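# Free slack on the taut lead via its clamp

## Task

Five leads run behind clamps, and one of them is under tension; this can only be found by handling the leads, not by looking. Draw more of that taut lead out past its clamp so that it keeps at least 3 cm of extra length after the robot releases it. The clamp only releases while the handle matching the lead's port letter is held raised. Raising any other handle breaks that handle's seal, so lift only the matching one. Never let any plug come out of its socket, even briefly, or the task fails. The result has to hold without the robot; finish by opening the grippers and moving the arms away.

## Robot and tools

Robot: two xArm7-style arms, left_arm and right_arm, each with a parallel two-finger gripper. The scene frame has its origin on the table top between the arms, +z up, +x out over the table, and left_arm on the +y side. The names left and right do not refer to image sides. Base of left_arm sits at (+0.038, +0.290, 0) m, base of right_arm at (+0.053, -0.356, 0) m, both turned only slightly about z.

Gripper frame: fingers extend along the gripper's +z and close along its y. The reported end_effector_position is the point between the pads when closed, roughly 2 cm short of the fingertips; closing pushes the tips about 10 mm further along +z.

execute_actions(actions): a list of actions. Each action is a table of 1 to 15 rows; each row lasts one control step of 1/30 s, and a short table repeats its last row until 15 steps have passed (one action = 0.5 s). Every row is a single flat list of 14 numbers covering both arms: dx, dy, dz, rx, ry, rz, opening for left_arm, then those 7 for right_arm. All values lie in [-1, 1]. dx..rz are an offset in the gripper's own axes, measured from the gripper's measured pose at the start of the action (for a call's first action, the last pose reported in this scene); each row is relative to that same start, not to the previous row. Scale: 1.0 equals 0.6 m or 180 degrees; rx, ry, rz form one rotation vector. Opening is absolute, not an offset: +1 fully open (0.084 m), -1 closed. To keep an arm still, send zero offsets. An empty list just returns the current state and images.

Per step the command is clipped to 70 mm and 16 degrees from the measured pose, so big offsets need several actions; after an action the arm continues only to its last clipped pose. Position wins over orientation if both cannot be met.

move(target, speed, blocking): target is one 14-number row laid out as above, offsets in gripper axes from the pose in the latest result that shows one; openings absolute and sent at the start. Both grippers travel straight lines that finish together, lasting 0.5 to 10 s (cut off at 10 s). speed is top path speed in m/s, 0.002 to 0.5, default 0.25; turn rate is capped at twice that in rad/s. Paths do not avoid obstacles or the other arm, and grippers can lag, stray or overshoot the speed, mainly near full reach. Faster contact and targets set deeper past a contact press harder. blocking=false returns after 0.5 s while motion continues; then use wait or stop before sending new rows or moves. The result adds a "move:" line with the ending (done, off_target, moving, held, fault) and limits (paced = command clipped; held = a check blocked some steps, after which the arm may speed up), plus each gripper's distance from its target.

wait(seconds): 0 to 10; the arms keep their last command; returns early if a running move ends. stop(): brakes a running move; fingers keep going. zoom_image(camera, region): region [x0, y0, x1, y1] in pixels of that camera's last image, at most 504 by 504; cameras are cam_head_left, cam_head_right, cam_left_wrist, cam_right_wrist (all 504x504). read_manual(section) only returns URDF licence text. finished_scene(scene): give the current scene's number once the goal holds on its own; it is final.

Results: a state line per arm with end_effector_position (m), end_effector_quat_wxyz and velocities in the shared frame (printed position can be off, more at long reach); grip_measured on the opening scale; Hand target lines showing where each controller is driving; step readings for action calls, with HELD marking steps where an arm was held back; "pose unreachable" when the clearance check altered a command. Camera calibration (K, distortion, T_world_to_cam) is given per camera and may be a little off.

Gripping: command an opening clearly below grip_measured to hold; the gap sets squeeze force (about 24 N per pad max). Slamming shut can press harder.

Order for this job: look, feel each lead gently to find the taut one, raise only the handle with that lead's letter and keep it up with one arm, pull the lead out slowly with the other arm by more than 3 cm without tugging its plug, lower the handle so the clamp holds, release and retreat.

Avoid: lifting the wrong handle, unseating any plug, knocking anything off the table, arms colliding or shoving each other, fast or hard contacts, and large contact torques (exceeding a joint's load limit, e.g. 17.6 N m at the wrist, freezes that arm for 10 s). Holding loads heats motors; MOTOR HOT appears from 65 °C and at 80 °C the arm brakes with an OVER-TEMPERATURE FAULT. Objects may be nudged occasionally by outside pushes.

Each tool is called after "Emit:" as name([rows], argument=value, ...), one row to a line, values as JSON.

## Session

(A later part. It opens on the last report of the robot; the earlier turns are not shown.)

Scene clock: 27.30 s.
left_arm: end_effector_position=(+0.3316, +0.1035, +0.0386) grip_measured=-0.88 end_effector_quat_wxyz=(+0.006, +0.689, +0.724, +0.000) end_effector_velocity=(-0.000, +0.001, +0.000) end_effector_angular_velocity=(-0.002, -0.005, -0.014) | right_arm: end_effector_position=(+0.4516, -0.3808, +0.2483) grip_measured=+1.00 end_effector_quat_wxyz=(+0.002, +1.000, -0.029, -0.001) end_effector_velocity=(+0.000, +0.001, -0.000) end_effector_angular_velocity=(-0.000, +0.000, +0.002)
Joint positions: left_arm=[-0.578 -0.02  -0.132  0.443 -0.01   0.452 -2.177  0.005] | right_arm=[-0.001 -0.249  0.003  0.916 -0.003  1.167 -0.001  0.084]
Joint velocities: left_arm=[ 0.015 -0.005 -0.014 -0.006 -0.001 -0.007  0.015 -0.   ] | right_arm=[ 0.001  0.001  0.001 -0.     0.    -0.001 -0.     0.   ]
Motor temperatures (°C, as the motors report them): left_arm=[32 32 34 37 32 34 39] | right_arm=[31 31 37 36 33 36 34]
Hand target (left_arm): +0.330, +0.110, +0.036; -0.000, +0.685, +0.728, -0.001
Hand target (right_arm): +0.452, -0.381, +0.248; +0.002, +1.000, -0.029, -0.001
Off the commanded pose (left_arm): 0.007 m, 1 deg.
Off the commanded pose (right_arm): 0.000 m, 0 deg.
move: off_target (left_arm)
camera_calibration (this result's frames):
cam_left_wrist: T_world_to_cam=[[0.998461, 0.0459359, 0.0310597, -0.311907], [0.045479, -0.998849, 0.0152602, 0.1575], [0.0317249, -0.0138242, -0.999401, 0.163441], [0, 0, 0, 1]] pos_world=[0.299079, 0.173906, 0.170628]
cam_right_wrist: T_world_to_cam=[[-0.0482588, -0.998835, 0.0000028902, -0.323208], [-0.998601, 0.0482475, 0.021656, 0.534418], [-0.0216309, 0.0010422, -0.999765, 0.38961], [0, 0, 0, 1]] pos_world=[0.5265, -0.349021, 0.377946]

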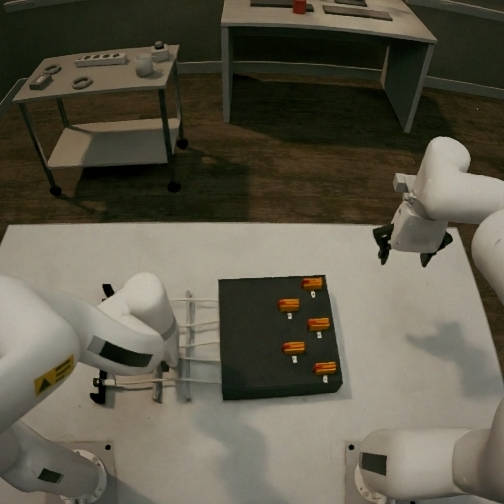

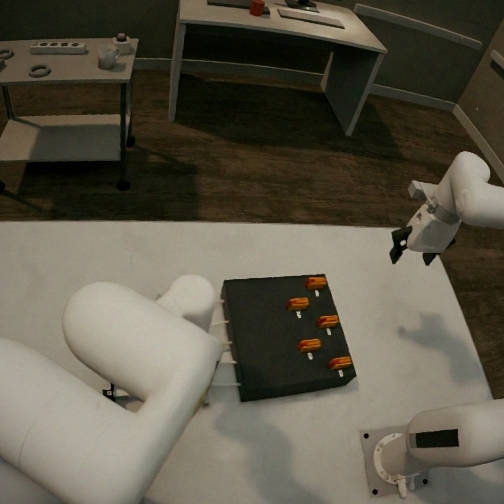

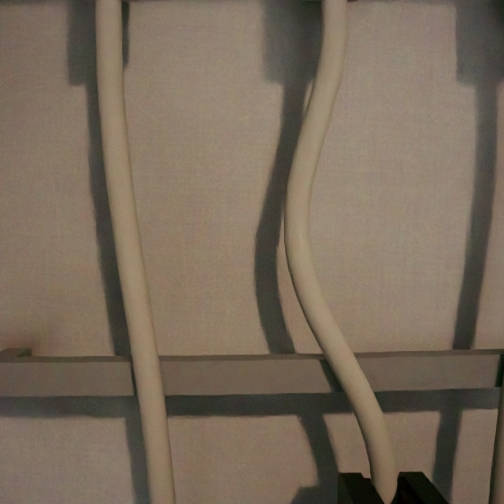

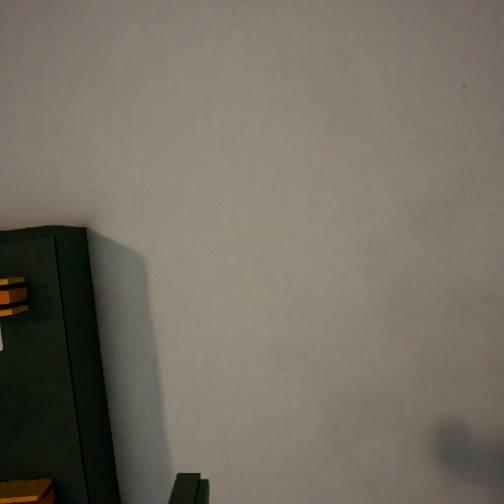

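Emit:
move(target=[-0.008,0,0,0,0,0,-0.92,0,0,0,0,0,0,1], speed=0.02)

Emit:
move(target=[0,0,0,0,0,0,-0.4,0,0,0,0,0,0,1])

Emit:
move(target=[0,0,-0.08,0,0,0,-0.4,0,0,0,0,0,0,1])

Emit:
move(target=[-0.01,0.255,0,0,0,0,-0.2,0,0,0,0,0,0,1])

Emit:
move(target=[0,0,0.083,0,0,0,-0.2,0,0,0,0,0,0,1], speed=0.1)

Emit:
move(target=[0,0,0,0,0,0,-0.92,0,0,0,0,0,0,1])

Emit:
move(target=[0.02,0,0,0,0,0,-0.92,0,0,0,0,0,0,1], speed=0.02)

Scene clock: 28.53 s.
left_arm: end_effector_position=(+0.3315, +0.1004, +0.0381) grip_measured=-0.88 end_effector_quat_wxyz=(+0.005, +0.689, +0.725, +0.000) end_effector_velocity=(+0.000, -0.003, +0.000) end_effector_angular_velocity=(+0.000, +0.001, +0.002) | right_arm: end_effector_position=(+0.4516, -0.3808, +0.2483) grip_measured=+1.00 end_effector_quat_wxyz=(+0.002, +1.000, -0.029, -0.001) end_effector_velocity=(+0.000, +0.001, +0.000) end_effector_angular_velocity=(-0.000, -0.001, +0.002)
Joint positions: left_arm=[-0.578 -0.013 -0.139  0.451 -0.007  0.454 -2.188  0.005] | right_arm=[-0.001 -0.249  0.003  0.916 -0.003  1.167 -0.001  0.084]
Joint velocities: left_arm=[-0.005  0.005 -0.002  0.008  0.002  0.003 -0.01  -0.   ] | right_arm=[ 0.001 -0.     0.001  0.    -0.    -0.001  0.    -0.   ]
Motor temperatures (°C, as the motors report them): left_arm=[32 32 34 37 32 34 39] | right_arm=[31 31 37 36 33 36 34]
Hand target (left_arm): +0.332, +0.099, +0.039; +0.006, +0.689, +0.724, +0.000
Hand target (right_arm): +0.452, -0.381, +0.248; +0.002, +1.000, -0.029, -0.001
Off the commanded pose (left_arm): 0.002 m, 0 deg.
Off the commanded pose (right_arm): 0.000 m, 0 deg.
move: done
camera_calibration (this result's frames):
cam_left_wrist: T_world_to_cam=[[0.998415, 0.0481726, 0.0291144, -0.311766], [0.0477855, -0.998762, 0.0138517, 0.153701], [0.0297456, -0.0124385, -0.99948, 0.163378], [0, 0, 0, 1]] pos_world=[0.299067, 0.170562, 0.17024]
cam_right_wrist: T_world_to_cam=[[-0.0482587, -0.998835, 0.0000030207, -0.323208], [-0.998601, 0.0482474, 0.0216559, 0.534418], [-0.0216309, 0.00104207, -0.999765, 0.38961], [0, 0, 0, 1]] pos_world=[0.5265, -0.349021, 0.377946]

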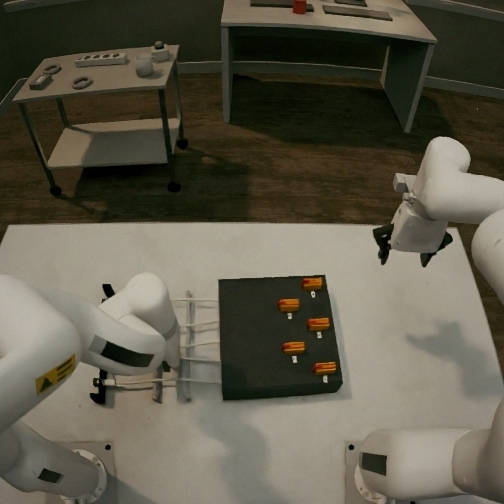

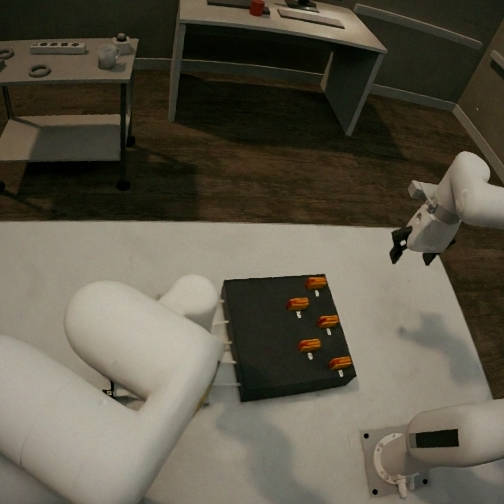

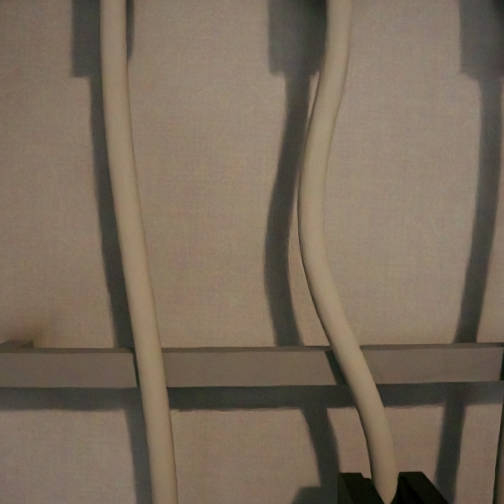

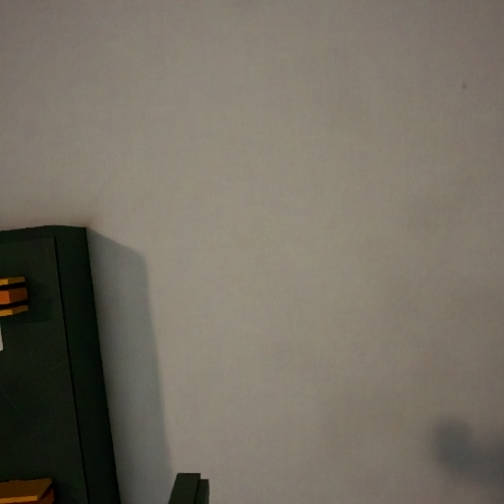

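Scene clock: 29.13 s.
left_arm: end_effector_position=(+0.3314, +0.1008, +0.0379) grip_measured=-0.42 end_effector_quat_wxyz=(+0.004, +0.688, +0.725, +0.000) end_effector_velocity=(+0.001, -0.003, +0.001) end_effector_angular_velocity=(-0.003, -0.005, -0.006) | right_arm: end_effector_position=(+0.4516, -0.3808, +0.2483) grip_measured=+1.00 end_effector_quat_wxyz=(+0.002, +1.000, -0.029, -0.001) end_effector_velocity=(+0.000, +0.001, +0.000) end_effector_angular_velocity=(-0.001, -0.001, +0.002)
Joint positions: left_arm=[-0.58  -0.013 -0.137  0.45  -0.007  0.454 -2.188  0.026] | right_arm=[-0.001 -0.249  0.003  0.916 -0.003  1.167 -0.001  0.084]
Joint velocities: left_arm=[-0.003 -0.001 -0.003  0.003  0.001 -0.002 -0.     0.   ] | right_arm=[-0.    -0.     0.002  0.     0.    -0.     0.    -0.   ]
Motor temperatures (°C, as the motors report them): left_arm=[32 32 34 37 32 34 39] | right_arm=[31 31 37 36 33 36 34]
Hand target (left_arm): +0.331, +0.100, +0.038; +0.005, +0.689, +0.725, +0.000
Hand target (right_arm): +0.452, -0.381, +0.248; +0.002, +1.000, -0.029, -0.001
Off the commanded pose (left_arm): 0.000 m, 0 deg.
Off the commanded pose (right_arm): 0.000 m, 0 deg.
move: done
camera_calibration (this result's frames):
cam_left_wrist: T_world_to_cam=[[0.998395, 0.0489061, 0.0285478, -0.31174], [0.0485379, -0.998731, 0.0134528, 0.153843], [0.0291695, -0.0120456, -0.999502, 0.163386], [0, 0, 0, 1]] pos_world=[0.299007, 0.170862, 0.170135]
cam_right_wrist: T_world_to_cam=[[-0.0482585, -0.998835, 0.0000031198, -0.323208], [-0.998601, 0.0482472, 0.021656, 0.534418], [-0.021631, 0.00104197, -0.999765, 0.38961], [0, 0, 0, 1]] pos_world=[0.5265, -0.349021, 0.377946]

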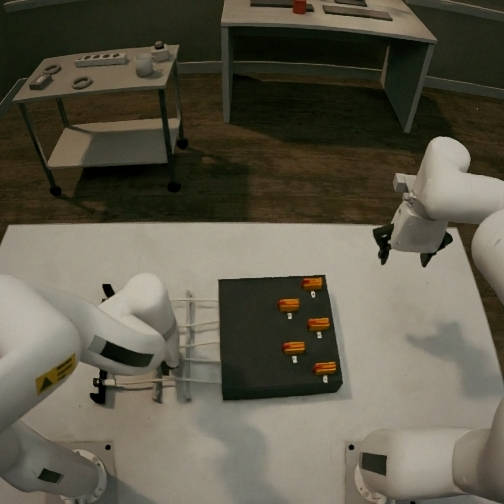

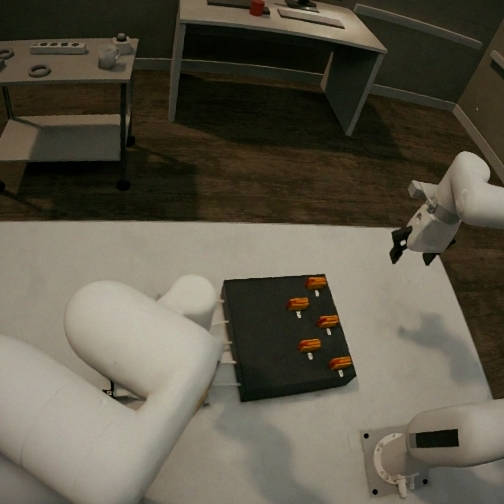

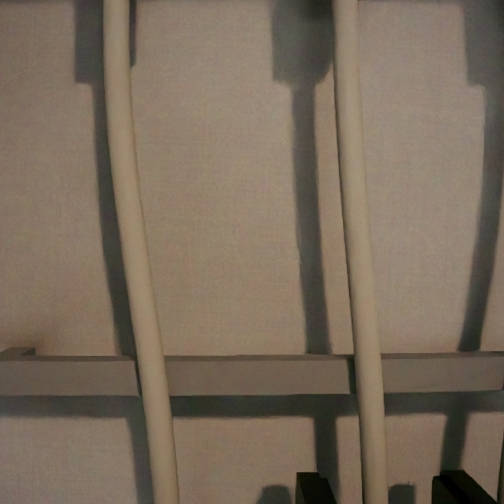

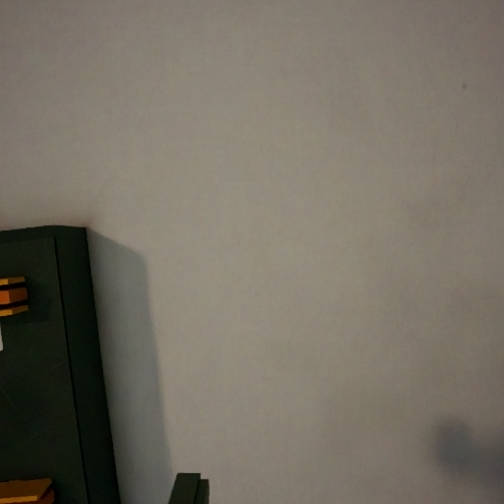

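Scene clock: 30.17 s.
left_arm: end_effector_position=(+0.3311, +0.1011, +0.0854) grip_measured=-0.42 end_effector_quat_wxyz=(+0.004, +0.688, +0.725, +0.000) end_effector_velocity=(+0.000, -0.000, +0.003) end_effector_angular_velocity=(-0.000, -0.001, -0.001) | right_arm: end_effector_position=(+0.4516, -0.3808, +0.2483) grip_measured=+1.00 end_effector_quat_wxyz=(+0.002, +1.000, -0.029, -0.001) end_effector_velocity=(+0.000, -0.000, -0.000) end_effector_angular_velocity=(+0.000, -0.000, -0.000)
Joint positions: left_arm=[-0.584 -0.165 -0.135  0.476 -0.04   0.633 -2.164  0.026] | right_arm=[-0.001 -0.249  0.003  0.916 -0.003  1.167 -0.001  0.084]
Joint velocities: left_arm=[-0.    -0.008  0.     0.002 -0.001  0.008  0.002  0.   ] | right_arm=[ 0.     0.    -0.001 -0.     0.    -0.001 -0.    -0.   ]
Motor temperatures (°C, as the motors report them): left_arm=[32 32 34 37 32 34 39] | right_arm=[31 31 37 36 33 36 34]
Hand target (left_arm): +0.331, +0.101, +0.086; +0.004, +0.688, +0.725, +0.000
Hand target (right_arm): +0.452, -0.381, +0.248; +0.002, +1.000, -0.029, -0.001
Off the commanded pose (left_arm): 0.000 m, 0 deg.
Off the commanded pose (right_arm): 0.000 m, 0 deg.
move: done
camera_calibration (this result's frames):
cam_left_wrist: T_world_to_cam=[[0.998392, 0.0491354, 0.0282854, -0.312847], [0.048774, -0.998721, 0.0133299, 0.153496], [0.0289042, -0.0119289, -0.999511, 0.210996], [0, 0, 0, 1]] pos_world=[0.298758, 0.171188, 0.217696]
cam_right_wrist: T_world_to_cam=[[-0.0482585, -0.998835, 0.0000030562, -0.323208], [-0.998601, 0.0482473, 0.021656, 0.534418], [-0.0216309, 0.00104204, -0.999765, 0.38961], [0, 0, 0, 1]] pos_world=[0.5265, -0.349021, 0.377946]

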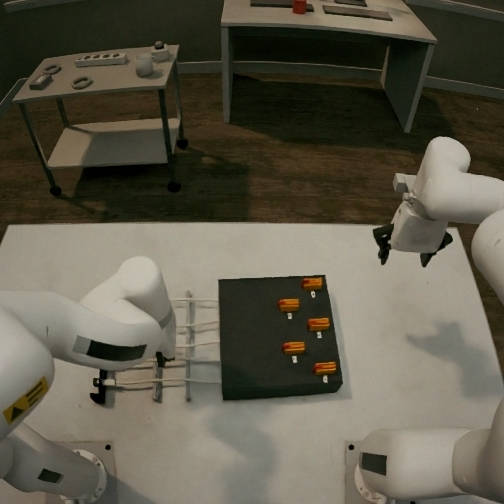

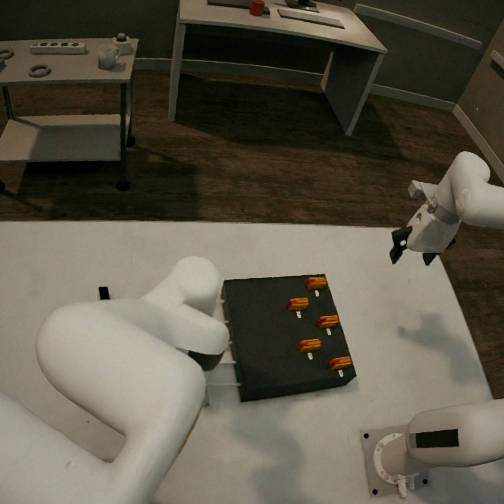

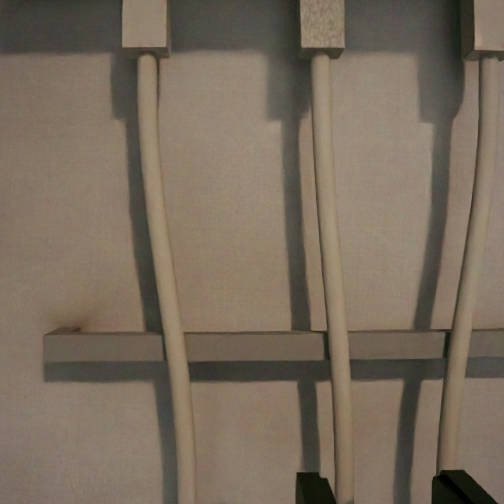

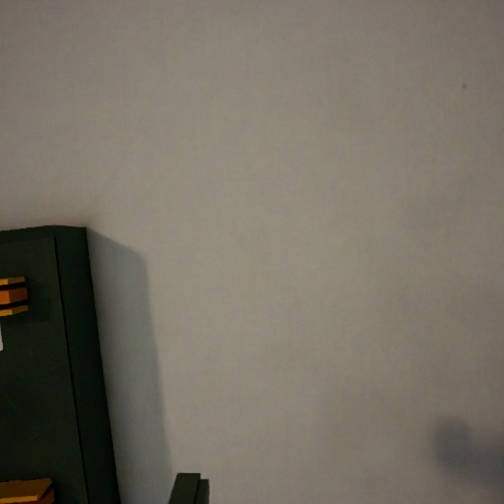

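Scene clock: 31.57 s.
left_arm: end_effector_position=(+0.4839, +0.1035, +0.0864) grip_measured=-0.22 end_effector_quat_wxyz=(+0.004, +0.688, +0.725, +0.000) end_effector_velocity=(+0.002, -0.000, -0.000) end_effector_angular_velocity=(+0.001, +0.004, +0.001) | right_arm: end_effector_position=(+0.4516, -0.3808, +0.2483) grip_measured=+1.00 end_effector_quat_wxyz=(+0.002, +1.000, -0.029, -0.001) end_effector_velocity=(+0.000, +0.000, +0.000) end_effector_angular_velocity=(-0.000, -0.001, +0.001)
Joint positions: left_arm=[-0.492  0.233 -0.048  0.966  0.014  0.725 -2.027  0.035] | right_arm=[-0.001 -0.249  0.003  0.916 -0.003  1.167 -0.001  0.084]
Joint velocities: left_arm=[ 0.001  0.009  0.     0.012 -0.001  0.008  0.001  0.   ] | right_arm=[ 0.    -0.001  0.001  0.    -0.     0.    -0.     0.   ]
Motor temperatures (°C, as the motors report them): left_arm=[32 32 34 37 32 34 39] | right_arm=[31 31 37 36 33 36 34]
Hand target (left_arm): +0.484, +0.104, +0.086; +0.004, +0.688, +0.725, +0.000
Hand target (right_arm): +0.452, -0.381, +0.248; +0.002, +1.000, -0.029, -0.001
Off the commanded pose (left_arm): 0.000 m, 0 deg.
Off the commanded pose (right_arm): 0.000 m, 0 deg.
move: done
camera_calibration (this result's frames):
cam_left_wrist: T_world_to_cam=[[0.998381, 0.0490039, 0.02889, -0.465604], [0.0486554, -0.998736, 0.0126458, 0.148568], [0.0294732, -0.0112196, -0.999503, 0.207203], [0, 0, 0, 1]] pos_world=[0.451514, 0.173522, 0.218672]
cam_right_wrist: T_world_to_cam=[[-0.0482586, -0.998835, 0.0000029739, -0.323208], [-0.998601, 0.0482473, 0.0216559, 0.534418], [-0.0216308, 0.00104211, -0.999765, 0.38961], [0, 0, 0, 1]] pos_world=[0.5265, -0.349021, 0.377946]

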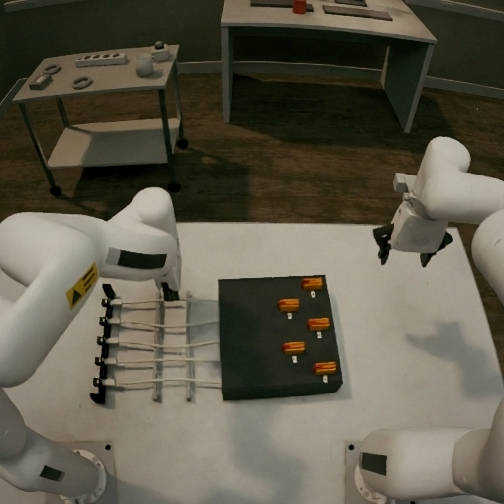

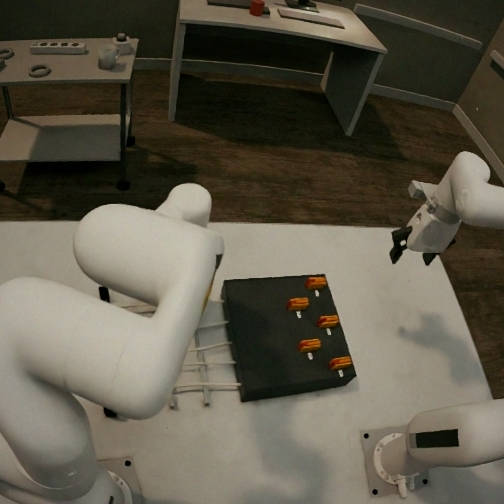

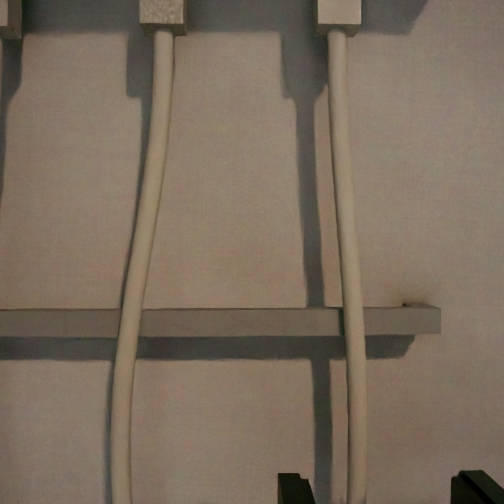

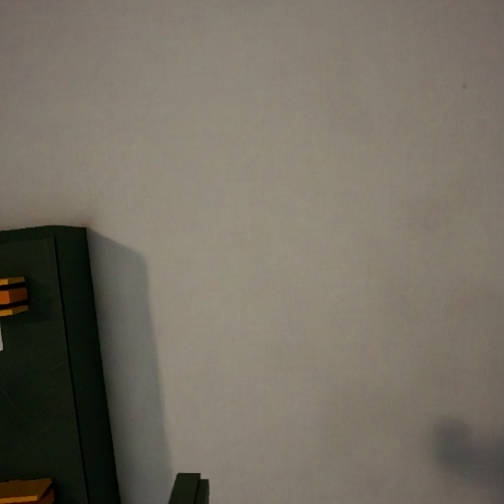

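Scene clock: 32.63 s.
left_arm: end_effector_position=(+0.4843, +0.1032, +0.0371) grip_measured=-0.22 end_effector_quat_wxyz=(+0.004, +0.688, +0.725, +0.001) end_effector_velocity=(+0.000, -0.000, -0.003) end_effector_angular_velocity=(+0.000, +0.000, +0.000) | right_arm: end_effector_position=(+0.4516, -0.3808, +0.2483) grip_measured=+1.00 end_effector_quat_wxyz=(+0.002, +1.000, -0.029, -0.001) end_effector_velocity=(+0.000, -0.000, +0.001) end_effector_angular_velocity=(-0.001, -0.002, -0.001)
Joint positions: left_arm=[-0.495  0.341 -0.045  0.945  0.023  0.596 -2.034  0.035] | right_arm=[-0.001 -0.249  0.003  0.916 -0.003  1.167 -0.001  0.084]
Joint velocities: left_arm=[-0.001  0.007  0.     0.001  0.001 -0.006 -0.001 -0.   ] | right_arm=[-0.002 -0.001  0.001  0.    -0.    -0.     0.001  0.   ]
Motor temperatures (°C, as the motors report them): left_arm=[32 32 34 37 32 34 39] | right_arm=[31 31 37 36 33 36 34]
Hand target (left_arm): +0.484, +0.103, +0.037; +0.004, +0.688, +0.725, +0.001
Hand target (right_arm): +0.452, -0.381, +0.248; +0.002, +1.000, -0.029, -0.001
Off the commanded pose (left_arm): 0.001 m, 0 deg.
Off the commanded pose (right_arm): 0.000 m, 0 deg.
move: done
camera_calibration (this result's frames):
cam_left_wrist: T_world_to_cam=[[0.998385, 0.0487154, 0.0292379, -0.46445], [0.0483595, -0.998748, 0.0127601, 0.148939], [0.029823, -0.0113256, -0.999491, 0.157742], [0, 0, 0, 1]] pos_world=[0.451792, 0.173165, 0.169341]
cam_right_wrist: T_world_to_cam=[[-0.0482585, -0.998835, 0.0000029437, -0.323208], [-0.998601, 0.0482473, 0.021656, 0.534418], [-0.0216309, 0.00104215, -0.999765, 0.38961], [0, 0, 0, 1]] pos_world=[0.5265, -0.349021, 0.377946]

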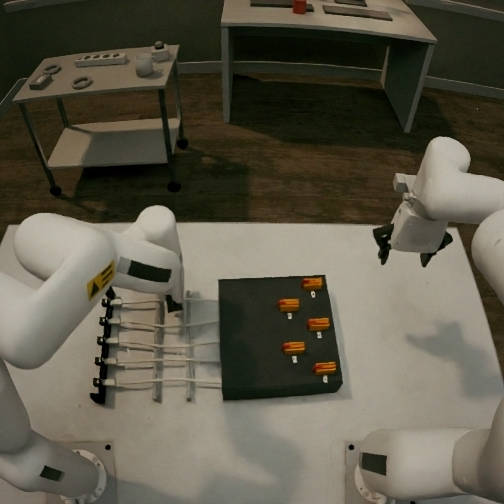

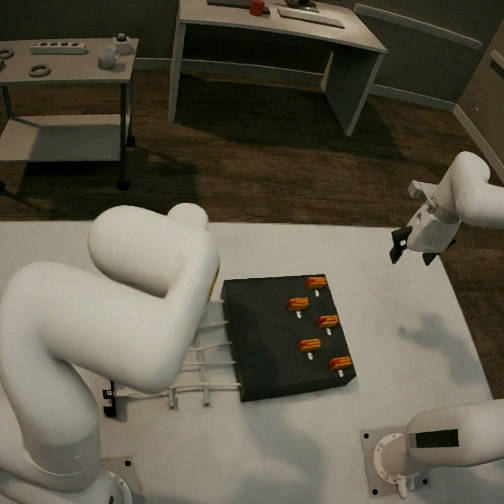

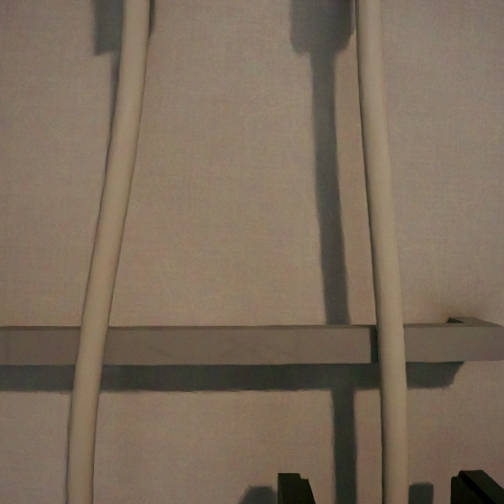

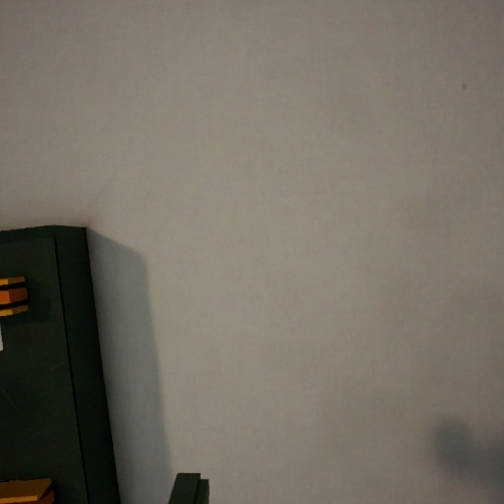

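Scene clock: 33.13 s.
left_arm: end_effector_position=(+0.4843, +0.1031, +0.0371) grip_measured=-0.88 end_effector_quat_wxyz=(+0.004, +0.688, +0.725, +0.001) end_effector_velocity=(-0.000, -0.000, -0.000) end_effector_angular_velocity=(+0.000, +0.000, +0.000) | right_arm: end_effector_position=(+0.4516, -0.3808, +0.2483) grip_measured=+1.00 end_effector_quat_wxyz=(+0.002, +1.000, -0.029, -0.001) end_effector_velocity=(+0.000, +0.000, +0.001) end_effector_angular_velocity=(-0.000, -0.001, +0.001)
Joint positions: left_arm=[-0.495  0.341 -0.045  0.945  0.023  0.596 -2.034  0.005] | right_arm=[-0.001 -0.249  0.003  0.916 -0.003  1.167 -0.001  0.084]
Joint velocities: left_arm=[-0.  0.  0. -0. -0. -0. -0. -0.] | right_arm=[-0.    -0.001  0.     0.    -0.     0.    -0.001  0.   ]
Motor temperatures (°C, as the motors report them): left_arm=[32 32 34 37 32 34 39] | right_arm=[31 31 37 36 33 36 34]
Hand target (left_arm): +0.484, +0.103, +0.037; +0.004, +0.688, +0.725, +0.001
Hand target (right_arm): +0.452, -0.381, +0.248; +0.002, +1.000, -0.029, -0.001
Off the commanded pose (left_arm): 0.000 m, 0 deg.
Off the commanded pose (right_arm): 0.000 m, 0 deg.
move: done
camera_calibration (this result's frames):
cam_left_wrist: T_world_to_cam=[[0.998385, 0.0486839, 0.0292844, -0.464457], [0.0483264, -0.99875, 0.0127923, 0.148928], [0.0298706, -0.0113564, -0.999489, 0.157734], [0, 0, 0, 1]] pos_world=[0.451798, 0.173145, 0.16935]
cam_right_wrist: T_world_to_cam=[[-0.0482583, -0.998835, 0.0000029891, -0.323208], [-0.998601, 0.048247, 0.0216558, 0.534418], [-0.0216307, 0.00104208, -0.999765, 0.38961], [0, 0, 0, 1]] pos_world=[0.5265, -0.349021, 0.377946]

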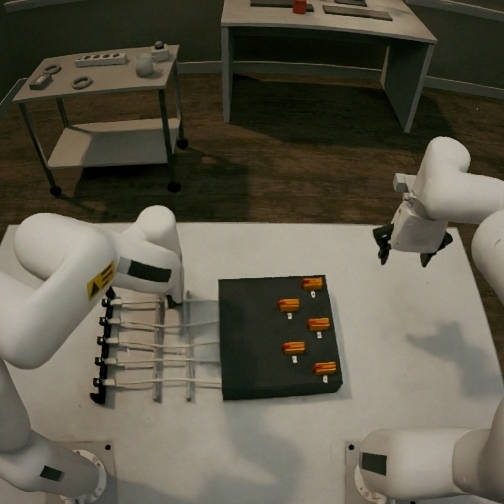

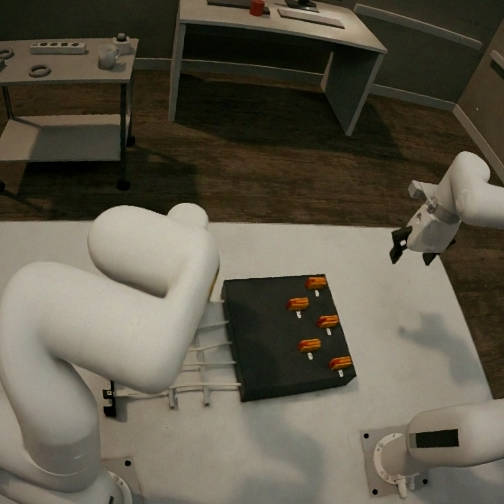

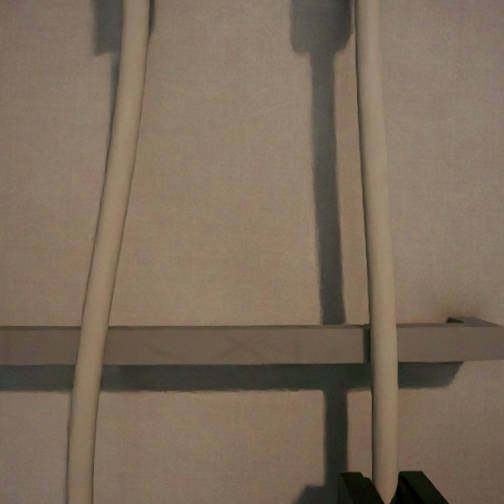

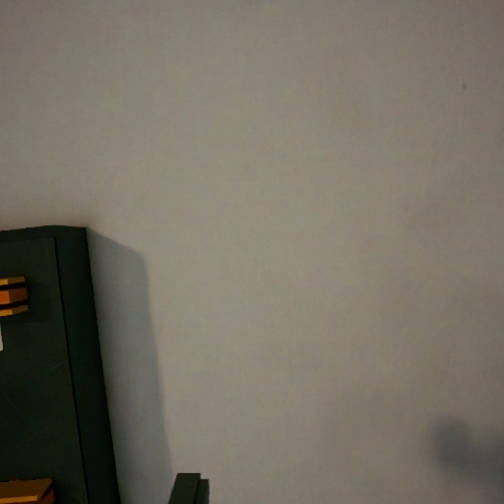

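Scene clock: 34.07 s.
left_arm: end_effector_position=(+0.4836, +0.1148, +0.0370) grip_measured=-0.88 end_effector_quat_wxyz=(+0.004, +0.688, +0.725, +0.001) end_effector_velocity=(-0.000, +0.002, +0.000) end_effector_angular_velocity=(-0.001, -0.000, -0.001) | right_arm: end_effector_position=(+0.4516, -0.3808, +0.2483) grip_measured=+1.00 end_effector_quat_wxyz=(+0.002, +1.000, -0.029, -0.001) end_effector_velocity=(-0.000, -0.001, +0.000) end_effector_angular_velocity=(+0.000, -0.000, -0.002)
Joint positions: left_arm=[-0.477  0.329 -0.04   0.926  0.019  0.589 -2.009  0.005] | right_arm=[-0.001 -0.249  0.003  0.916 -0.003  1.167 -0.001  0.084]
Joint velocities: left_arm=[ 0.004 -0.003 -0.    -0.004 -0.002 -0.002  0.006  0.   ] | right_arm=[-0.002 -0.    -0.    -0.     0.    -0.    -0.    -0.   ]
Motor temperatures (°C, as the motors report them): left_arm=[32 32 34 37 32 34 39] | right_arm=[31 31 37 36 33 36 34]
Hand target (left_arm): +0.484, +0.115, +0.037; +0.004, +0.688, +0.725, +0.001
Hand target (right_arm): +0.452, -0.381, +0.248; +0.002, +1.000, -0.029, -0.001
Off the commanded pose (left_arm): 0.000 m, 0 deg.
Off the commanded pose (right_arm): 0.000 m, 0 deg.
move: done
camera_calibration (this result's frames):
cam_left_wrist: T_world_to_cam=[[0.998386, 0.0487645, 0.0291108, -0.464349], [0.0484094, -0.998746, 0.0127813, 0.160587], [0.0296975, -0.0113514, -0.999494, 0.157858], [0, 0, 0, 1]] pos_world=[0.451138, 0.184822, 0.169244]
cam_right_wrist: T_world_to_cam=[[-0.0482583, -0.998835, 0.0000029783, -0.323208], [-0.998601, 0.048247, 0.0216556, 0.534418], [-0.0216305, 0.00104209, -0.999765, 0.38961], [0, 0, 0, 1]] pos_world=[0.5265, -0.349021, 0.377946]

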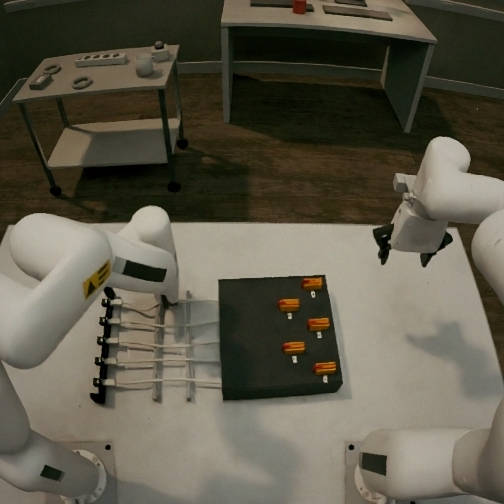

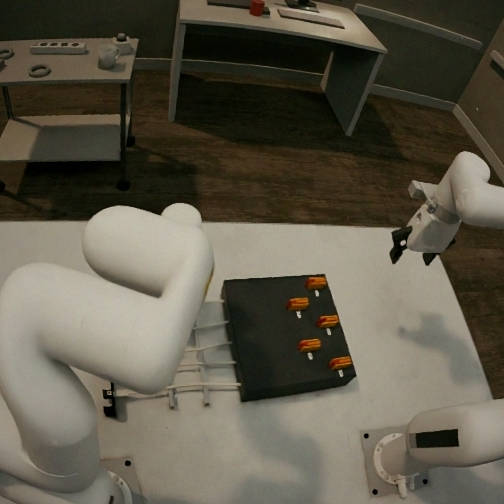

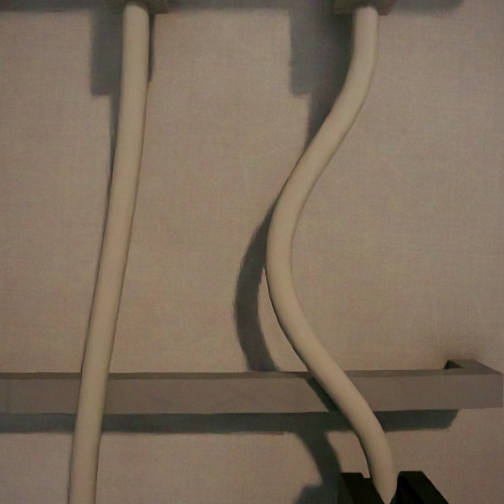

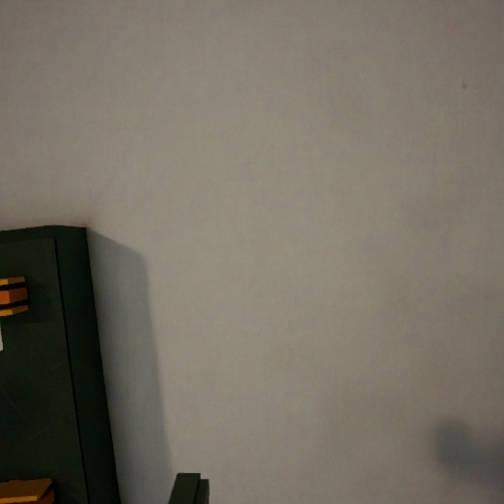

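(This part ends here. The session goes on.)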